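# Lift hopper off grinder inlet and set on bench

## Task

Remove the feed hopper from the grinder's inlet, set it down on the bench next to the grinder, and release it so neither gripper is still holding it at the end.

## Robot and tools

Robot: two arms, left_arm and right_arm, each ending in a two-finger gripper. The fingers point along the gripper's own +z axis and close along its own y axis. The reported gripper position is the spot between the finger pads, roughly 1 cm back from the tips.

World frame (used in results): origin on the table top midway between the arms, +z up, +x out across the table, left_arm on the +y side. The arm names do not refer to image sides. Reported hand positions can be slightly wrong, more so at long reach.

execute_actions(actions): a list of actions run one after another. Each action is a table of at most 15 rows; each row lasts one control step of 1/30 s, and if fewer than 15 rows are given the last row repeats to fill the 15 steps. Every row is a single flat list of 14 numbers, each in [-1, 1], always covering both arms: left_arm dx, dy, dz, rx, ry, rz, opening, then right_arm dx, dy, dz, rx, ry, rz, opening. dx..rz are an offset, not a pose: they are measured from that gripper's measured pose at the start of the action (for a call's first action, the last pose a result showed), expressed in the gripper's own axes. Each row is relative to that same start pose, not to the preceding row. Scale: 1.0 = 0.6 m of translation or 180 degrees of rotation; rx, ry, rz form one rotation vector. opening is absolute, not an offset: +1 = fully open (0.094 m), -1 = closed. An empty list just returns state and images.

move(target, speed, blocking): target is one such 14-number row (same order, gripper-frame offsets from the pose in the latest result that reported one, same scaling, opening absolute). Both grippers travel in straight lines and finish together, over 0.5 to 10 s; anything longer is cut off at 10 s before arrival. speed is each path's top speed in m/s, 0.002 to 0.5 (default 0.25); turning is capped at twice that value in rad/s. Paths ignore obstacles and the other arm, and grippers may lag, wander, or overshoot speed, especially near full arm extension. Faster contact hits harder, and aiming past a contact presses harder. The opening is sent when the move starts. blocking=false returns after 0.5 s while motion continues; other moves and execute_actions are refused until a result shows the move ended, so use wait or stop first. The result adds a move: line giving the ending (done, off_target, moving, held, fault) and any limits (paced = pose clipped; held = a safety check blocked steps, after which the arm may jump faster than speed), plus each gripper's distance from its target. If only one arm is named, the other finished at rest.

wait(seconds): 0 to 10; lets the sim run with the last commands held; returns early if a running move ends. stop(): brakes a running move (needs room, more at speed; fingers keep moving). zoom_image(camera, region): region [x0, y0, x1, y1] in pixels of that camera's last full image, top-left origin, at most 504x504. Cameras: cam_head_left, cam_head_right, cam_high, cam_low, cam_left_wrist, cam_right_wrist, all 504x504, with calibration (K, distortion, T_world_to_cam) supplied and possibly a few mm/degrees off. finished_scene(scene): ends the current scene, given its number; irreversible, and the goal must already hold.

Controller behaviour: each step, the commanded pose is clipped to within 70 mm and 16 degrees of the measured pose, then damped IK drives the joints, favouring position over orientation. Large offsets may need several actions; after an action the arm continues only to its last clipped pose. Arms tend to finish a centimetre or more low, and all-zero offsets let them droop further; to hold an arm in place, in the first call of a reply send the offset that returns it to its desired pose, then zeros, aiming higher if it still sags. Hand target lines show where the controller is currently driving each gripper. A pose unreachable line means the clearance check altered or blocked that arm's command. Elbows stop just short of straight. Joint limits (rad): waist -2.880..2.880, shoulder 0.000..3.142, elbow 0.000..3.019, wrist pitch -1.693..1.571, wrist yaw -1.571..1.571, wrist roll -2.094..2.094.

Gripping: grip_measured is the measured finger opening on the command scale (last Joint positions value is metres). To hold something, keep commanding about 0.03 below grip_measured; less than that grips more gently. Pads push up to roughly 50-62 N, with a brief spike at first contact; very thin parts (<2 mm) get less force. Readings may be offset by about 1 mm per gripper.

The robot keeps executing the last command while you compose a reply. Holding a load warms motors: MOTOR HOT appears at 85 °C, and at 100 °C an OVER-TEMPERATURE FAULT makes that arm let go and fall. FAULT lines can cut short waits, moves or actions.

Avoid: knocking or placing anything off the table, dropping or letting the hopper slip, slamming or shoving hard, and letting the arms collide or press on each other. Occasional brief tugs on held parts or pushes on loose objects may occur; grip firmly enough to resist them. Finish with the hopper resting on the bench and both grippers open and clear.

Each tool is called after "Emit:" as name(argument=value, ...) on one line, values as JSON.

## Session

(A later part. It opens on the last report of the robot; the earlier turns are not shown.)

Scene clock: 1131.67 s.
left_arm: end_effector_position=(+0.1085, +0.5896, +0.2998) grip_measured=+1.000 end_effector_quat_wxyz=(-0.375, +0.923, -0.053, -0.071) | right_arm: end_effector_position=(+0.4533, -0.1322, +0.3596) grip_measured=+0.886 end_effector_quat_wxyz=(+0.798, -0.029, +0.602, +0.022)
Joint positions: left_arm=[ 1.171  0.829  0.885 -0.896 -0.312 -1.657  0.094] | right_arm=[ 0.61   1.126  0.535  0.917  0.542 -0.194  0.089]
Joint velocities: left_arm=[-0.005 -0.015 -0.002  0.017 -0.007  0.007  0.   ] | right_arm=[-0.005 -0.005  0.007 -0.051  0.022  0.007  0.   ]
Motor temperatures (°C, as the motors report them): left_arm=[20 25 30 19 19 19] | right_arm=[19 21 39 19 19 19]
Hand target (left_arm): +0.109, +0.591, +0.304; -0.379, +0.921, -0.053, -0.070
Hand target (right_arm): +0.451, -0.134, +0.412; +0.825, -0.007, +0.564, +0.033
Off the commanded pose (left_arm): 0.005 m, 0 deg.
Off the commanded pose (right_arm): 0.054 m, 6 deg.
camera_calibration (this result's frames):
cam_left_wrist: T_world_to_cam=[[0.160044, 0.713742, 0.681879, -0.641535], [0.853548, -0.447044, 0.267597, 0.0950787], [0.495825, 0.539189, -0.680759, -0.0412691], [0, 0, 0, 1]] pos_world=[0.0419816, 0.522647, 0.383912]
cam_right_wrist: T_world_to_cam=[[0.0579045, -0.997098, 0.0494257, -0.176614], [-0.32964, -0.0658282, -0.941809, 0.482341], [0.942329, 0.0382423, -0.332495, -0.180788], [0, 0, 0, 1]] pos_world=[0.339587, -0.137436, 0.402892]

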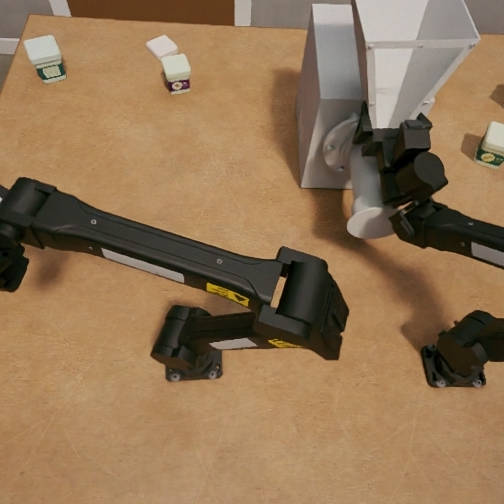

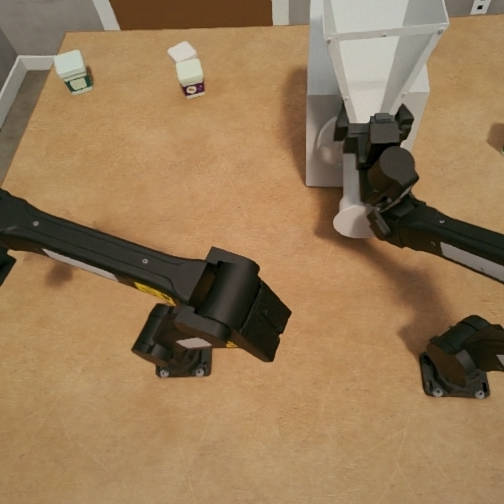

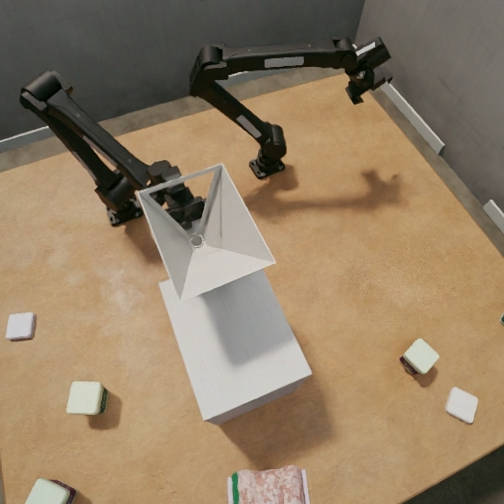

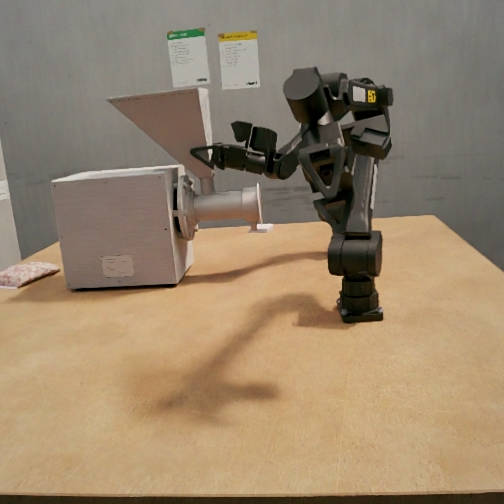

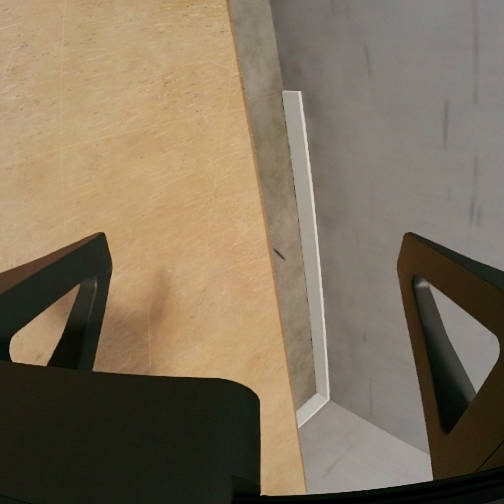

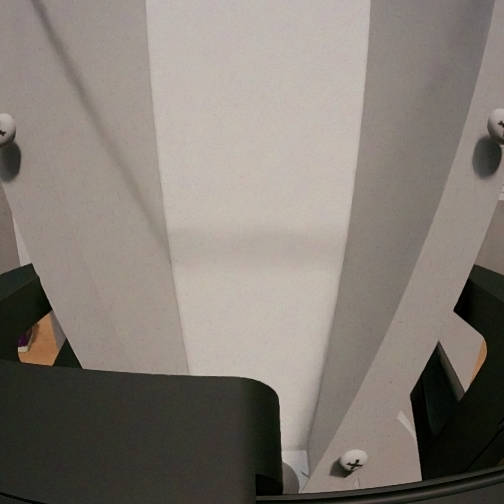

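Emit:
execute_actions(actions=[[[0,0,0,0,0,0,1, -0.09,0.002,0.03,0,-0.04,0,0.75],[0,0,0,0,0,0,1, -0.095,0.002,0.03,0,-0.05,0,0.75],[0,0,0,0,0,0,1, -0.10,0.002,0.03,0,-0.06,0,0.75],[0,0,0,0,0,0,1, -0.105,0.002,0.03,0,-0.07,0,0.75],[0,0,0,0,0,0,1, -0.11,0.002,0.03,0,-0.08,0,0.75],[0,0,0,0,0,0,1, -0.115,0.002,0.03,0,-0.09,0,0.75]]])

Scene clock: 1149.40 s.
left_arm: end_effector_position=(+0.1081, +0.5884, +0.2953) grip_measured=+1.000 end_effector_quat_wxyz=(-0.371, +0.924, -0.054, -0.072) | right_arm: end_effector_position=(+0.4540, -0.1305, +0.3627) grip_measured=+0.873 end_effector_quat_wxyz=(+0.831, -0.034, +0.554, +0.025)
Joint positions: left_arm=[ 1.171  0.829  0.876 -0.896 -0.312 -1.657  0.094] | right_arm=[ 0.594  1.213  0.519  1.143  0.489 -0.255  0.088]
Joint velocities: left_arm=[-0.015 -0.015 -0.007  0.017 -0.037 -0.066  0.   ] | right_arm=[-0.005 -0.005  0.012 -0.002 -0.007  0.081 -0.   ]
Motor temperatures (°C, as the motors report them): left_arm=[20 25 30 19 19 19] | right_arm=[19 21 42 19 19 19]
Hand target (left_arm): +0.108, +0.590, +0.300; -0.375, +0.923, -0.053, -0.071
Hand target (right_arm): +0.447, -0.134, +0.428; +0.874, -0.023, +0.485, +0.022
Off the commanded pose (left_arm): 0.005 m, 0 deg.
Off the commanded pose (right_arm): 0.068 m, 10 deg.
camera_calibration (this result's frames):
cam_left_wrist: T_world_to_cam=[[0.161847, 0.719146, 0.675748, -0.639048], [0.85426, -0.444908, 0.268879, 0.0943733], [0.494009, 0.533747, -0.686345, -0.0384149], [0, 0, 0, 1]] pos_world=[0.041786, 0.52206, 0.380095]
cam_right_wrist: T_world_to_cam=[[0.0644632, -0.996235, 0.0579752, -0.181059], [-0.217968, -0.0707496, -0.973388, 0.445748], [0.973825, 0.050111, -0.221708, -0.233415], [0, 0, 0, 1]] pos_world=[0.336135, -0.137144, 0.392633]

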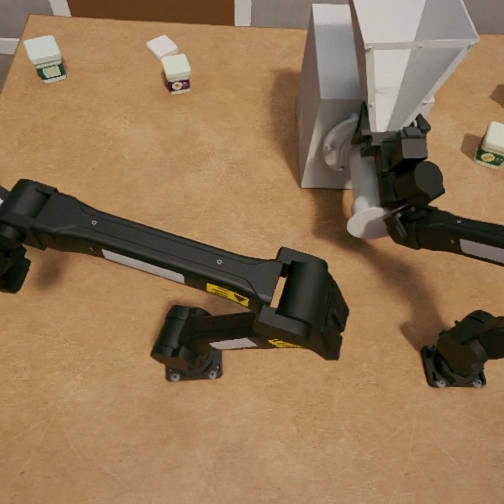

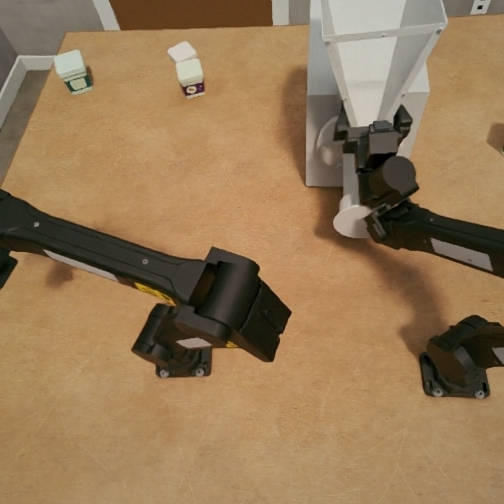

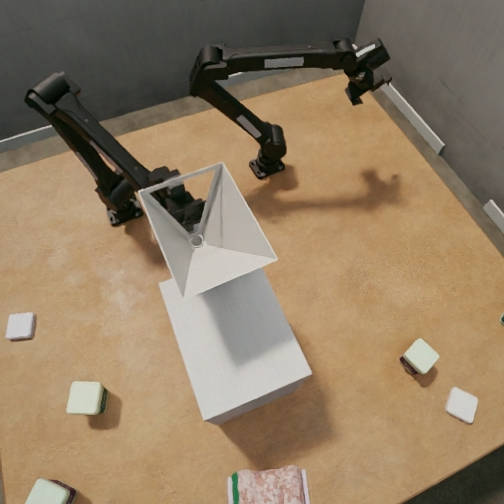

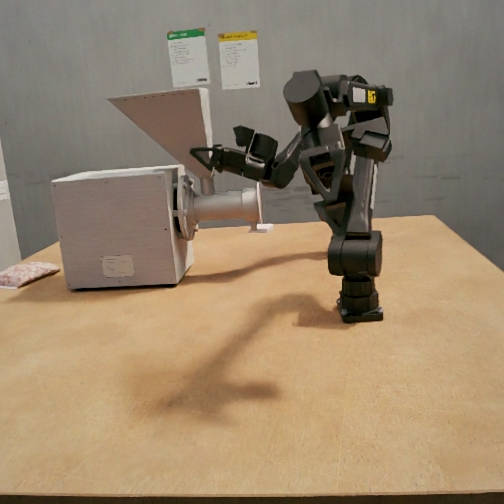

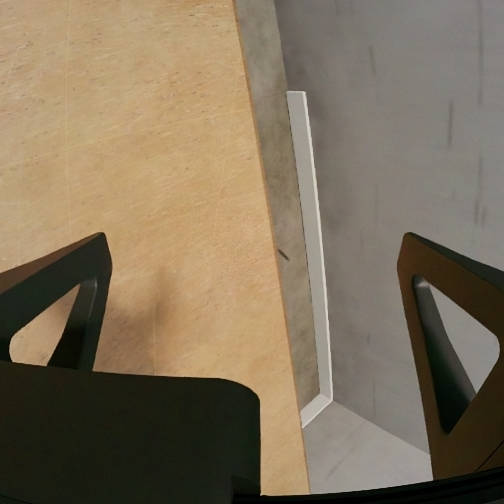

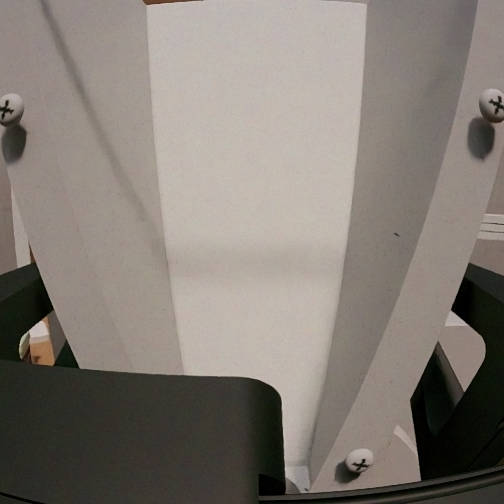

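Emit:
move(target=[0.547,0.116,-0.5345,0.5945,0.1899,0.5086,-1, -0.047,0.001,0.018,0,-0.02,0,0.75], speed=0.35)

Scene clock: 1273.60 s.
left_arm: end_effector_position=(+0.4396, +0.3046, +0.3806) grip_measured=-0.983 end_effector_quat_wxyz=(+0.686, -0.019, +0.727, -0.016) | right_arm: end_effector_position=(+0.4539, -0.1310, +0.3593) grip_measured=+0.873 end_effector_quat_wxyz=(+0.829, -0.034, +0.558, +0.026)
Joint positions: left_arm=[ 0.223  0.708  0.621  0.025  0.297 -0.032  0.001] | right_arm=[ 0.594  1.212  0.515  1.136  0.492 -0.247  0.088]
Joint velocities: left_arm=[-0.005  0.005  0.012  0.007 -0.022 -0.037 -0.001] | right_arm=[-0.005 -0.005  0.017 -0.012 -0.066  0.022 -0.   ]
Motor temperatures (°C, as the motors report them): left_arm=[20 23 30 19 19 19] | right_arm=[19 22 43 20 23 20]
Hand target (left_arm): +0.443, +0.300, +0.417; +0.704, -0.003, +0.710, -0.011
Hand target (right_arm): +0.452, -0.130, +0.393; +0.848, -0.033, +0.528, +0.025
Off the commanded pose (left_arm): 0.041 m, 4 deg.
Off the commanded pose (right_arm): 0.034 m, 4 deg.
move: off_target (left_arm, right_arm)
camera_calibration (this result's frames):
cam_left_wrist: T_world_to_cam=[[0.00738843, -0.999134, 0.0409444, 0.28659], [-0.626317, -0.036543, -0.778712, 0.587183], [0.779534, -0.0198907, -0.626044, 0.0279652], [0, 0, 0, 1]] pos_world=[0.343845, 0.308356, 0.463019]
cam_right_wrist: T_world_to_cam=[[0.0661329, -0.996291, 0.0550557, -0.181059], [-0.227559, -0.0687816, -0.971332, 0.44623], [0.971516, 0.0517085, -0.231264, -0.229376], [0, 0, 0, 1]] pos_world=[0.33636, -0.137834, 0.390359]

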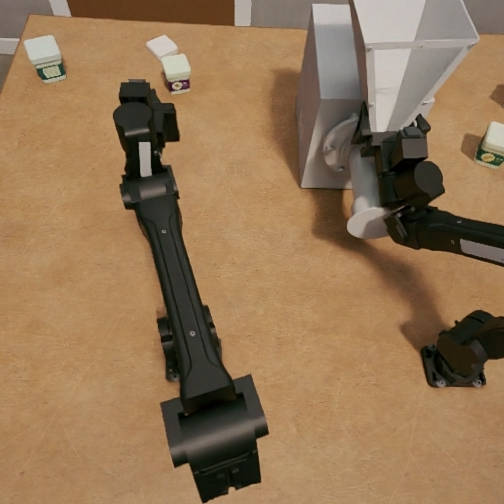

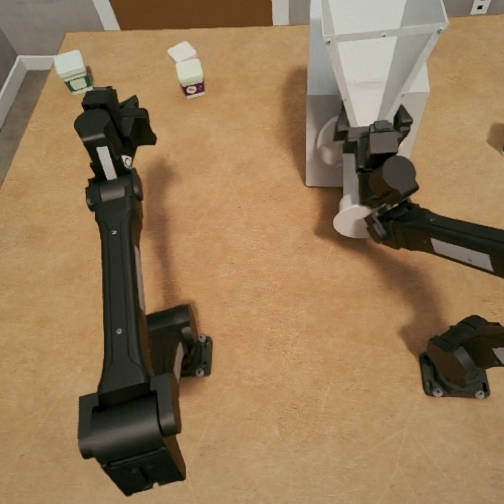

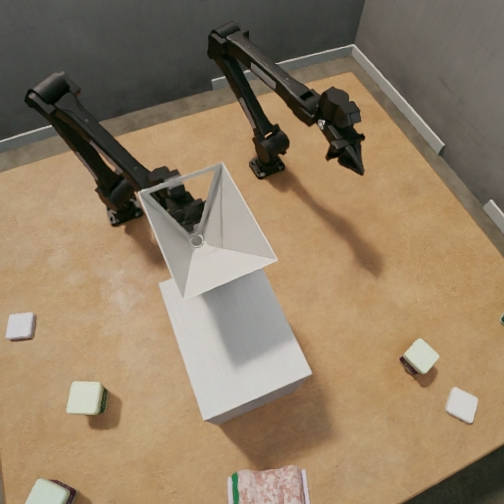

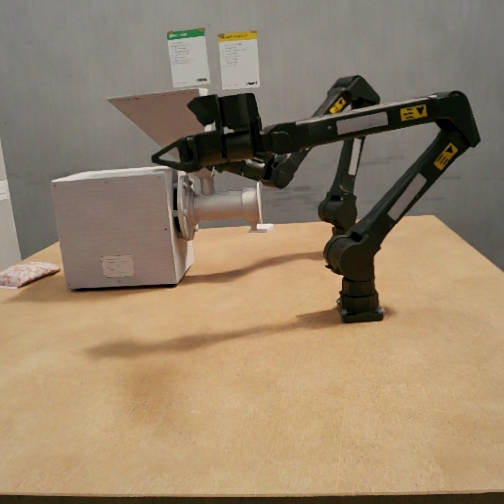

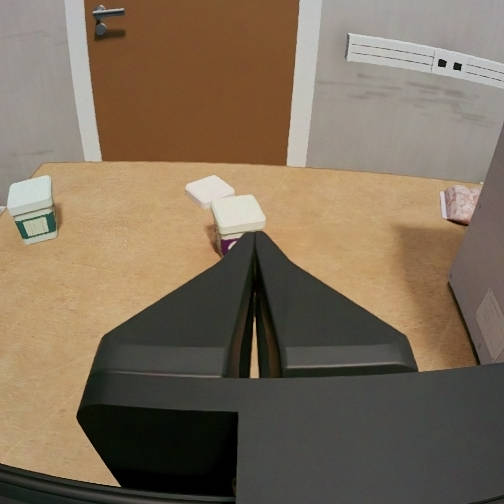

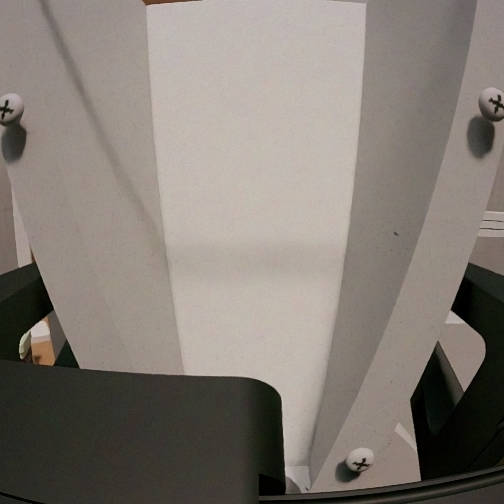

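Emit:
move(target=[-0.078,-0.379,0.227,0.5,0,0,-1, -0.047,0.001,0.018,0,-0.02,0,0.75], speed=0.3)

Scene clock: 1287.20 s.
left_arm: end_effector_position=(+0.5732, +0.0846, +0.4058) grip_measured=-0.983 end_effector_quat_wxyz=(+0.481, +0.458, +0.539, -0.519) | right_arm: end_effector_position=(+0.4539, -0.1307, +0.3593) grip_measured=+0.873 end_effector_quat_wxyz=(+0.828, -0.034, +0.558, +0.027)
Joint positions: left_arm=[-0.036  1.546  1.258  0.34   1.569 -0.169  0.001] | right_arm=[ 0.594  1.211  0.515  1.134  0.489 -0.245  0.088]
Joint velocities: left_arm=[-0.015 -0.005  0.007  0.002  0.051 -0.007  0.002] | right_arm=[ 0.005 -0.024  0.002 -0.007  0.007 -0.051  0.   ]
Motor temperatures (°C, as the motors report them): left_arm=[20 23 33 19 19 19] | right_arm=[19 22 42 20 22 20]
Hand target (left_arm): +0.577, +0.081, +0.431; +0.490, +0.473, +0.526, -0.510
Hand target (right_arm): +0.452, -0.131, +0.389; +0.846, -0.032, +0.532, +0.026
Off the commanded pose (left_arm): 0.026 m, 5 deg.
Off the commanded pose (right_arm): 0.030 m, 4 deg.
joint sent to its limit (left arm) — the command would take joint 5 (wrist yaw) past its upper limit, so that joint was sent only as far as its limit.
move: off_target (left_arm, right_arm)
camera_calibration (this result's frames):
cam_left_wrist: T_world_to_cam=[[-0.993061, -0.0440207, 0.109054, 0.529825], [-0.114442, 0.575296, -0.8099, 0.349887], [-0.0270858, -0.81676, -0.576342, 0.444779], [0, 0, 0, 1]] pos_world=[0.578237, 0.185313, 0.481939]
cam_right_wrist: T_world_to_cam=[[0.0685574, -0.996146, 0.0547171, -0.181795], [-0.227902, -0.0690335, -0.971234, 0.446351], [0.971268, 0.0541151, -0.231756, -0.228794], [0, 0, 0, 1]] pos_world=[0.336408, -0.1379, 0.390434]

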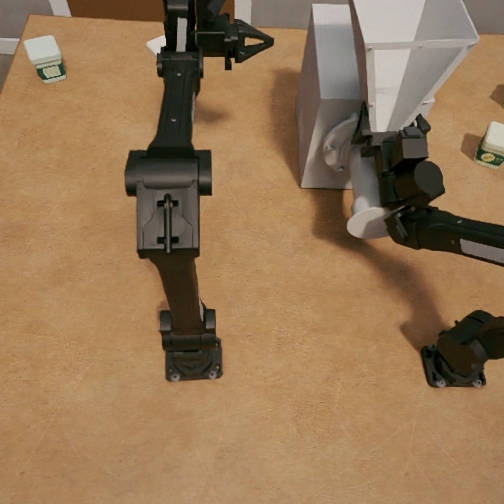

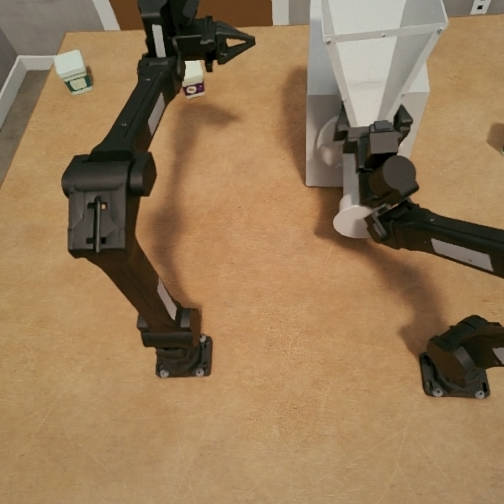

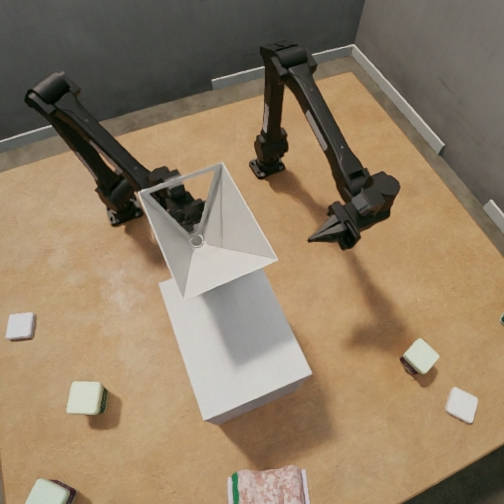

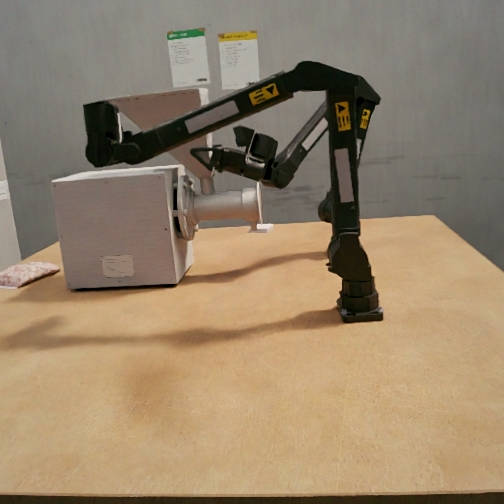

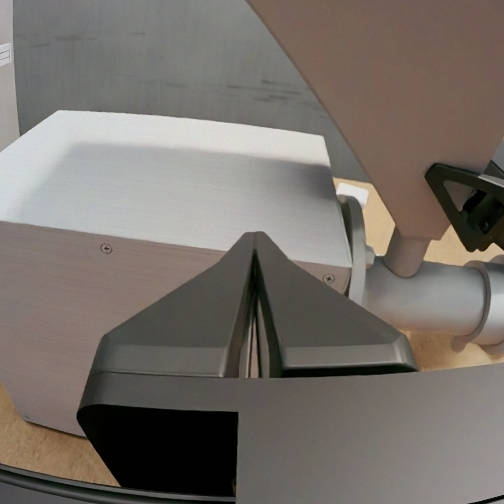

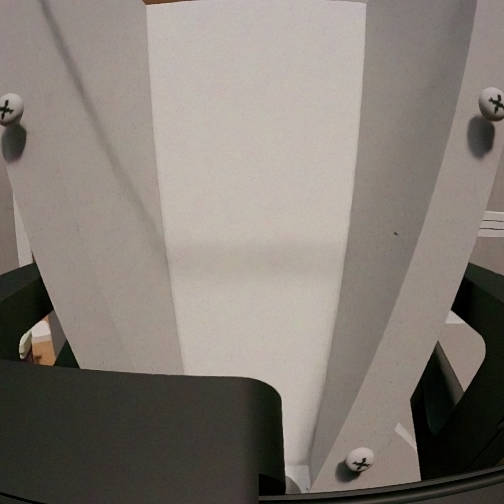

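Emit:
move(target=[-0.117,-0.001,0.176,0,0,0.038,-1, -0.047,0.001,0.018,0,-0.02,0,0.75], speed=0.15)

Scene clock: 1339.00 s.
left_arm: end_effector_position=(+0.5795, -0.0161, +0.4491) grip_measured=-0.983 end_effector_quat_wxyz=(+0.493, +0.472, +0.529, -0.504) | right_arm: end_effector_position=(+0.4539, -0.1307, +0.3595) grip_measured=+0.873 end_effector_quat_wxyz=(+0.828, -0.035, +0.558, +0.027)
Joint positions: left_arm=[-0.227  1.546  1.393  0.124  1.375 -0.038  0.001] | right_arm=[ 0.593  1.211  0.515  1.133  0.487 -0.244  0.088]
Joint velocities: left_arm=[ 0.015 -0.005 -0.002 -0.046  0.066  0.066 -0.001] | right_arm=[-0.015 -0.005 -0.012 -0.007 -0.11  -0.066 -0.   ]
Motor temperatures (°C, as the motors report them): left_arm=[20 24 34 19 19 19] | right_arm=[19 22 41 19 21 20]
Hand target (left_arm): +0.582, -0.019, +0.476; +0.512, +0.488, +0.510, -0.490
Hand target (right_arm): +0.452, -0.131, +0.389; +0.846, -0.033, +0.532, +0.027
Off the commanded pose (left_arm): 0.027 m, 4 deg.
Off the commanded pose (right_arm): 0.030 m, 4 deg.
move: off_target (left_arm, right_arm)
camera_calibration (this result's frames):
cam_left_wrist: T_world_to_cam=[[-0.997189, -0.0475073, 0.0579348, 0.552162], [-0.0747691, 0.581543, -0.810073, 0.420826], [0.00479287, -0.812128, -0.58346, 0.372485], [0, 0, 0, 1]] pos_world=[0.58029, 0.0840086, 0.526241]
cam_right_wrist: T_world_to_cam=[[0.0701366, -0.996018, 0.0550338, -0.182594], [-0.227606, -0.0696929, -0.971256, 0.446313], [0.971224, 0.0555946, -0.231588, -0.228632], [0, 0, 0, 1]] pos_world=[0.336443, -0.138051, 0.390584]

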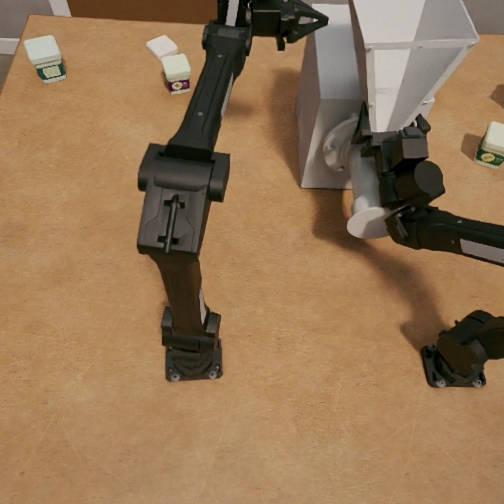

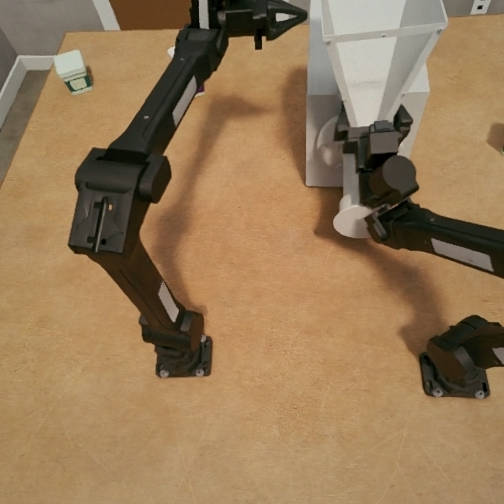

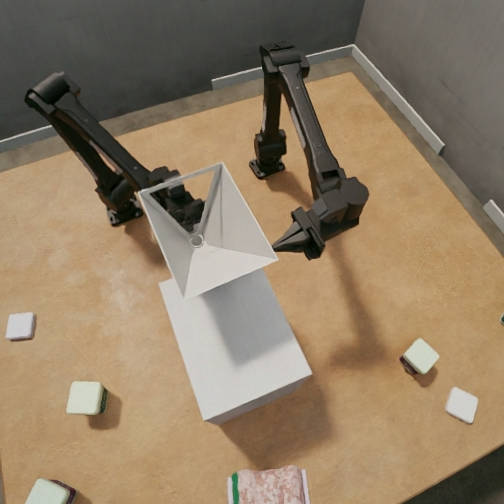

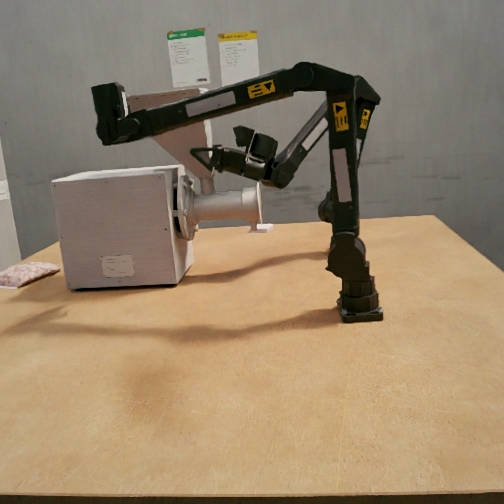

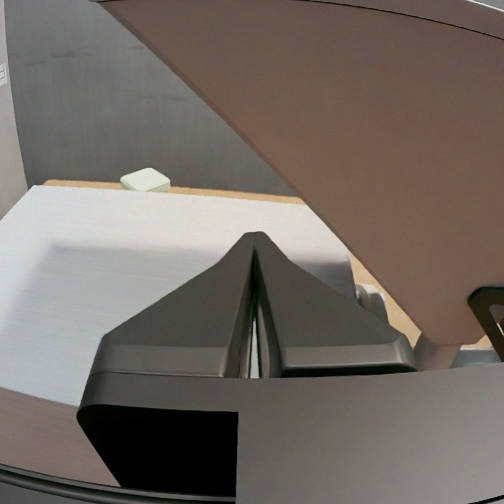

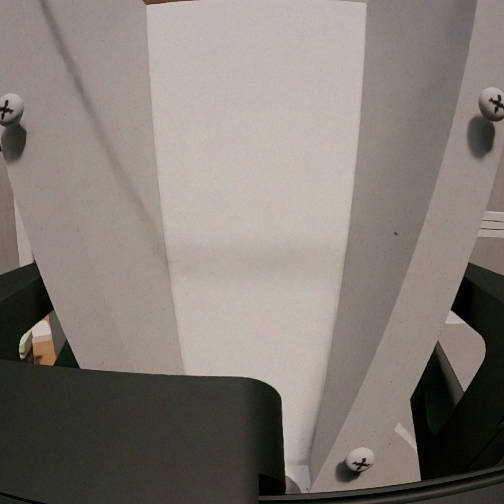

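Emit:
move(target=[-0.04,0.015,0.125,0,0,0,-1, -0.047,0.001,0.018,0,-0.02,0,0.75], speed=0.06)

Scene clock: 1353.03 s.
left_arm: end_effector_position=(+0.5901, -0.0811, +0.4439) grip_measured=-0.983 end_effector_quat_wxyz=(+0.482, +0.462, +0.545, -0.507) | right_arm: end_effector_position=(+0.4537, -0.1306, +0.3595) grip_measured=+0.873 end_effector_quat_wxyz=(+0.828, -0.036, +0.558, +0.028)
Joint positions: left_arm=[-0.341  1.604  1.461  0.077  1.25  -0.044  0.001] | right_arm=[ 0.592  1.21   0.514  1.132  0.484 -0.244  0.088]
Joint velocities: left_arm=[-0.015 -0.005 -0.017  0.002  0.022  0.007 -0.001] | right_arm=[-0.005 -0.005 -0.002 -0.002  0.007 -0.022  0.   ]
Motor temperatures (°C, as the motors report them): left_arm=[20 24 34 19 19 19] | right_arm=[19 22 41 19 21 20]
Hand target (left_arm): +0.591, -0.089, +0.472; +0.493, +0.472, +0.529, -0.504
Hand target (right_arm): +0.452, -0.131, +0.389; +0.846, -0.033, +0.532, +0.028
Off the commanded pose (left_arm): 0.030 m, 3 deg.
Off the commanded pose (right_arm): 0.030 m, 4 deg.
move: off_target (left_arm, right_arm)
camera_calibration (this result's frames):
cam_left_wrist: T_world_to_cam=[[-0.993474, -0.059486, 0.0973206, 0.539346], [-0.113621, 0.590989, -0.798638, 0.473792], [-0.0100077, -0.804483, -0.593891, 0.330572], [0, 0, 0, 1]] pos_world=[0.592967, 0.0180172, 0.522222]
cam_right_wrist: T_world_to_cam=[[0.0725891, -0.995782, 0.056115, -0.183977], [-0.22694, -0.0712784, -0.971297, 0.445847], [0.9712, 0.0577708, -0.231157, -0.228288], [0, 0, 0, 1]] pos_world=[0.336248, -0.138233, 0.390603]

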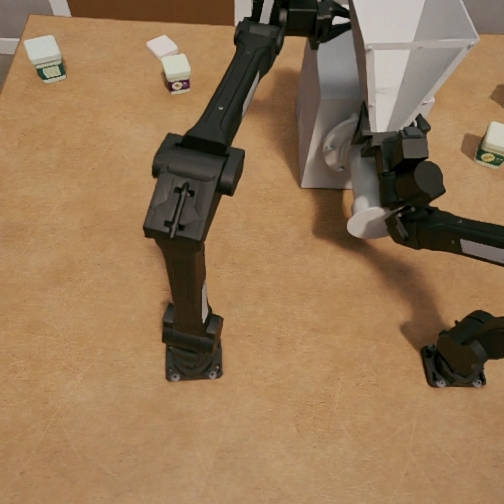

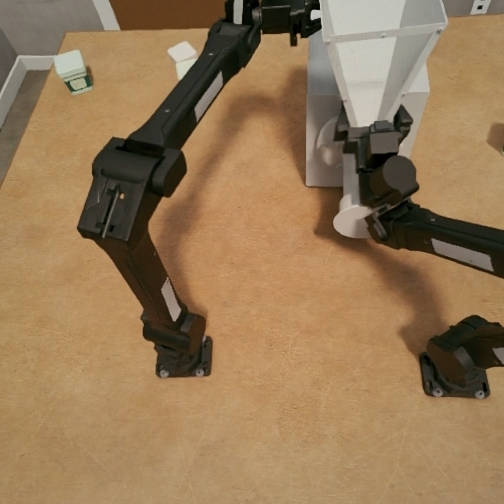

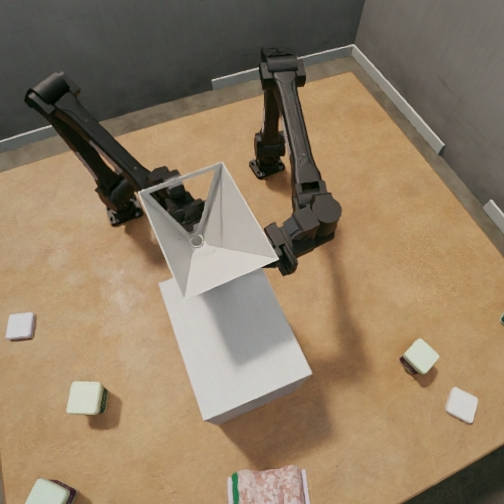

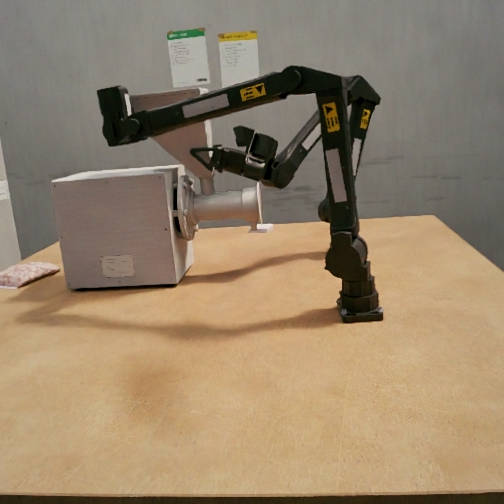

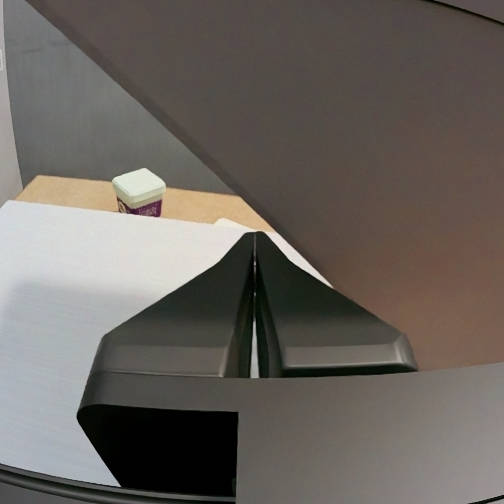

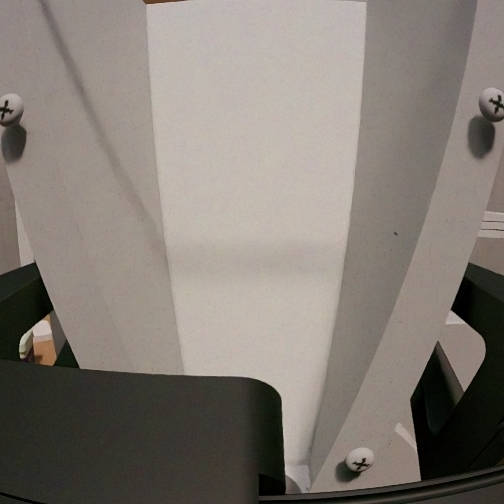

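Emit:
move(target=[-0.045,0.0,0.07,0,0,0,-1, -0.047,0.001,0.018,0,-0.02,0,0.75], speed=0.05)

Scene clock: 1357.27 s.
left_arm: end_effector_position=(+0.5969, -0.1062, +0.4324) grip_measured=-0.983 end_effector_quat_wxyz=(+0.469, +0.447, +0.568, -0.508) | right_arm: end_effector_position=(+0.4536, -0.1307, +0.3593) grip_measured=+0.873 end_effector_quat_wxyz=(+0.828, -0.036, +0.558, +0.028)
Joint positions: left_arm=[-0.384  1.631  1.486  0.026  1.183 -0.048  0.001] | right_arm=[ 0.592  1.209  0.513  1.131  0.483 -0.243  0.088]
Joint velocities: left_arm=[ 0.005 -0.015  0.002 -0.017 -0.051 -0.051 -0.   ] | right_arm=[-0.015 -0.005  0.012  0.007  0.037 -0.007 -0.001]
Motor temperatures (°C, as the motors report them): left_arm=[20 24 34 19 19 19] | right_arm=[19 22 41 19 21 20]
Hand target (left_arm): +0.592, -0.121, +0.469; +0.483, +0.462, +0.544, -0.507
Hand target (right_arm): +0.452, -0.130, +0.389; +0.846, -0.034, +0.532, +0.029
Off the commanded pose (left_arm): 0.041 m, 4 deg.
Off the commanded pose (right_arm): 0.030 m, 4 deg.
move: off_target (left_arm, right_arm)
camera_calibration (this result's frames):
cam_left_wrist: T_world_to_cam=[[-0.985006, -0.0864523, 0.149294, 0.515308], [-0.171002, 0.60377, -0.778602, 0.507158], [-0.0228271, -0.792457, -0.6095, 0.319296], [0, 0, 0, 1]] pos_world=[0.601595, -0.00862859, 0.512552]
cam_right_wrist: T_world_to_cam=[[0.0731069, -0.995734, 0.0562975, -0.184309], [-0.227449, -0.0716071, -0.971154, 0.445745], [0.971042, 0.0581932, -0.231714, -0.227821], [0, 0, 0, 1]] pos_world=[0.336083, -0.138346, 0.390473]

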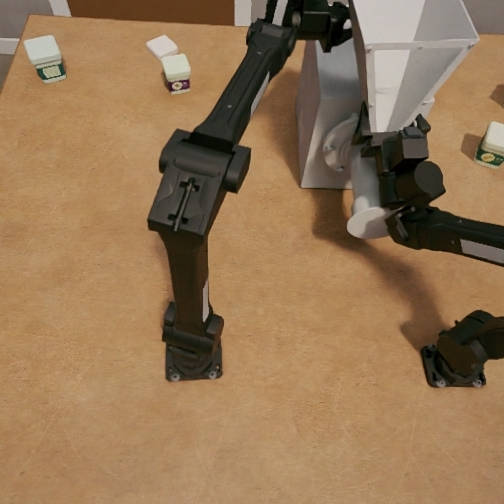

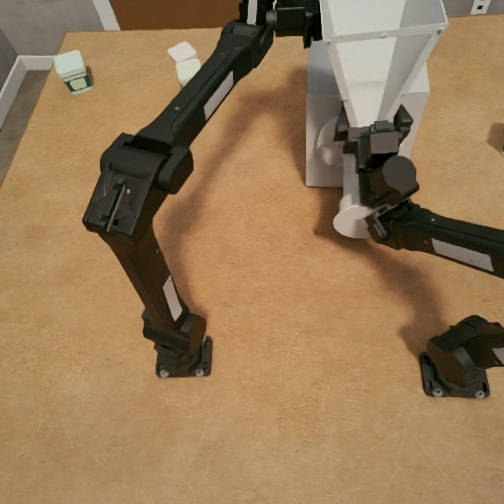

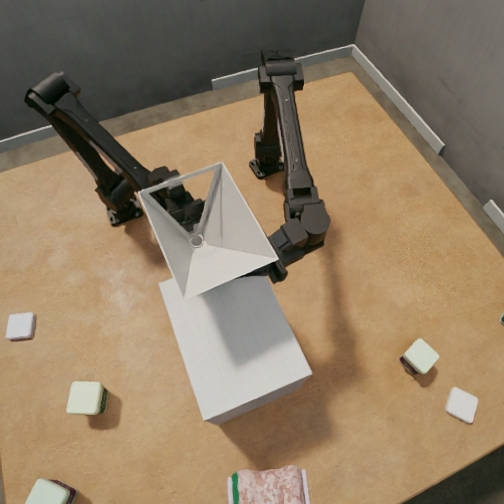

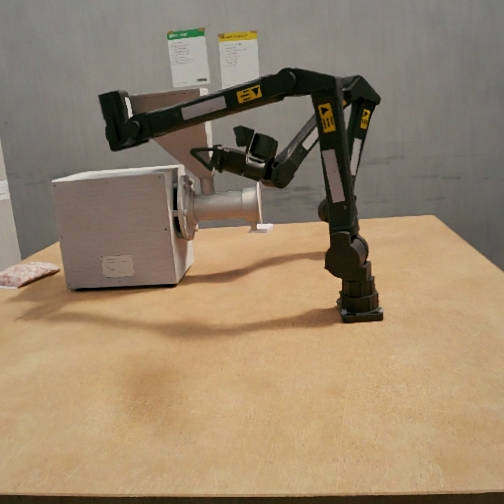

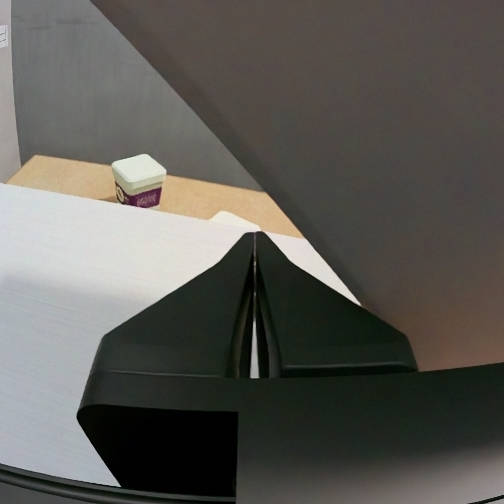

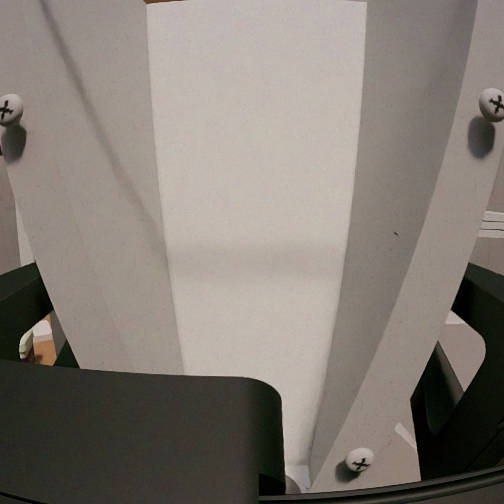

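Emit:
execute_actions(actions=[[[-0.07,-0.03,0.0,0,0,0,-1, -0.06,0.002,0.024,0,-0.025,0,0.75],[-0.075,-0.033,0.0,0,0,0,-1, -0.068,0.002,0.027,0,-0.03,0,0.75],[-0.08,-0.036,0.0,0,0,0,-1, -0.076,0.002,0.030,0,-0.035,0,0.75],[-0.085,-0.039,0.0,0,0,0,-1, -0.084,0.002,0.033,0,-0.04,0,0.75],[-0.09,-0.042,0.0,0,0,0,-1, -0.092,0.002,0.036,0,-0.045,0,0.75],[-0.095,-0.045,0.0,0,0,0,-1, -0.10,0.002,0.039,0,-0.05,0,0.75],[-0.10,-0.05,0.0,0,0,0,-1, -0.108,0.002,0.043,0,-0.05,0,0.75]]])

Scene clock: 1368.37 s.
left_arm: end_effector_position=(+0.5905, -0.1027, +0.4284) grip_measured=-0.983 end_effector_quat_wxyz=(+0.435, +0.420, +0.607, -0.515) | right_arm: end_effector_position=(+0.4531, -0.1300, +0.3611) grip_measured=+0.872 end_effector_quat_wxyz=(+0.830, -0.040, +0.555, +0.030)
Joint positions: left_arm=[-0.384  1.606  1.486 -0.107  1.159 -0.055  0.001] | right_arm=[ 0.59   1.208  0.513  1.136  0.471 -0.247  0.088]
Joint velocities: left_arm=[ 0.015 -0.005  0.007 -0.012 -0.007 -0.007 -0.001] | right_arm=[-0.005 -0.005  0.002 -0.002 -0.007 -0.037 -0.   ]
Motor temperatures (°C, as the motors report them): left_arm=[20 25 35 19 19 19] | right_arm=[19 22 41 19 21 20]
Hand target (left_arm): +0.571, -0.108, +0.493; +0.469, +0.447, +0.568, -0.508
Hand target (right_arm): +0.448, -0.132, +0.427; +0.869, -0.032, +0.492, +0.028
Off the commanded pose (left_arm): 0.070 m, 7 deg.
Off the commanded pose (right_arm): 0.068 m, 9 deg.
camera_calibration (this result's frames):
cam_left_wrist: T_world_to_cam=[[-0.9609, -0.11716, 0.250889, 0.449056], [-0.267591, 0.62583, -0.73262, 0.540481], [-0.0711802, -0.77111, -0.63271, 0.360154], [0, 0, 0, 1]] pos_world=[0.601762, -0.00791906, 0.511178]
cam_right_wrist: T_world_to_cam=[[0.0799424, -0.994902, 0.0614793, -0.188545], [-0.219394, -0.077726, -0.972535, 0.443452], [0.972356, 0.0642586, -0.224489, -0.229417], [0, 0, 0, 1]] pos_world=[0.335438, -0.138374, 0.391362]

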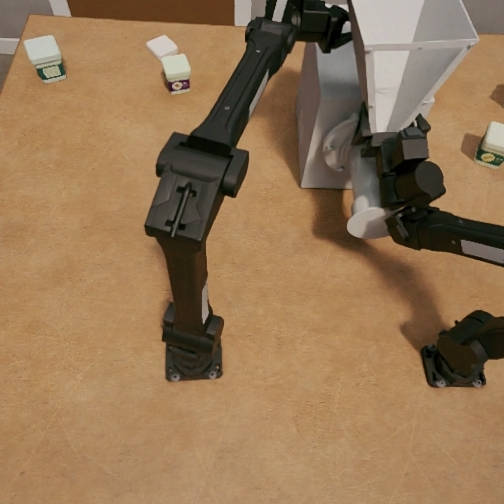

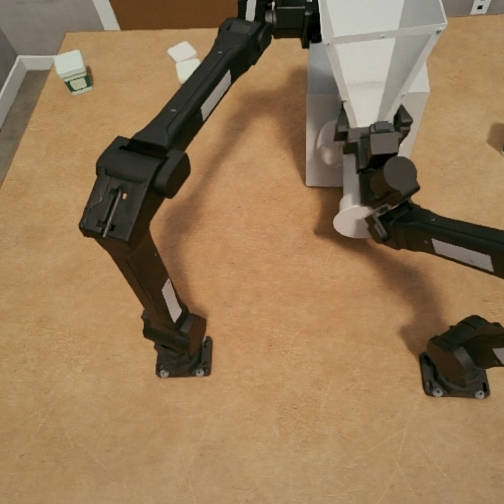

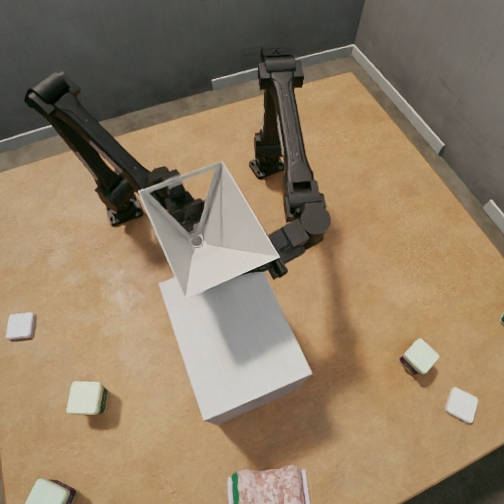

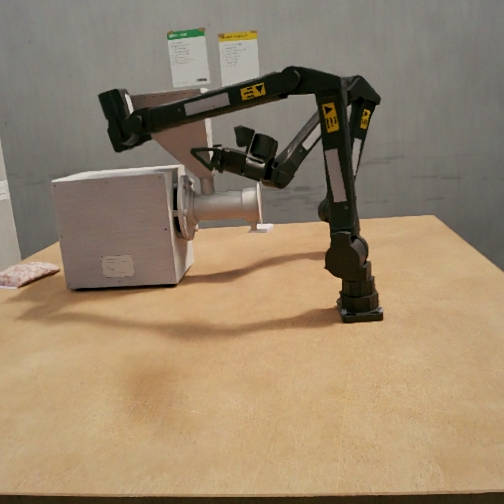

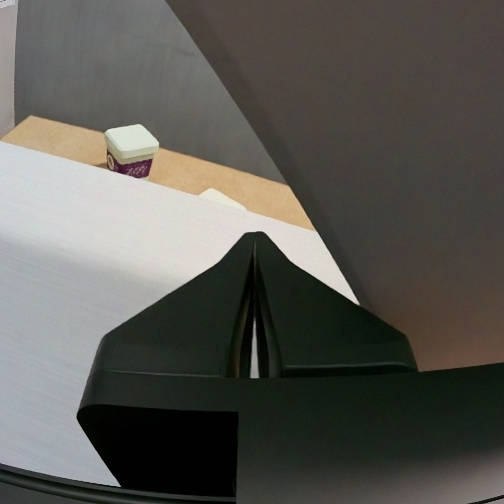

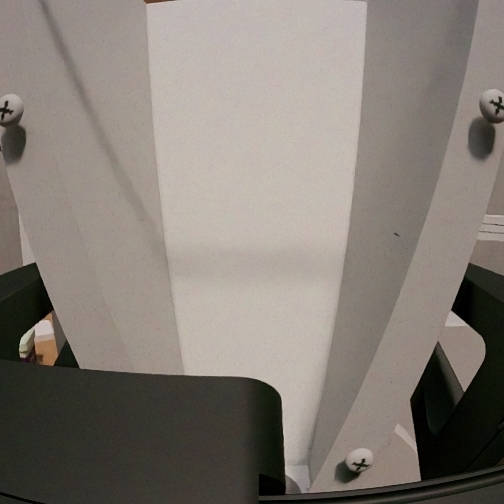

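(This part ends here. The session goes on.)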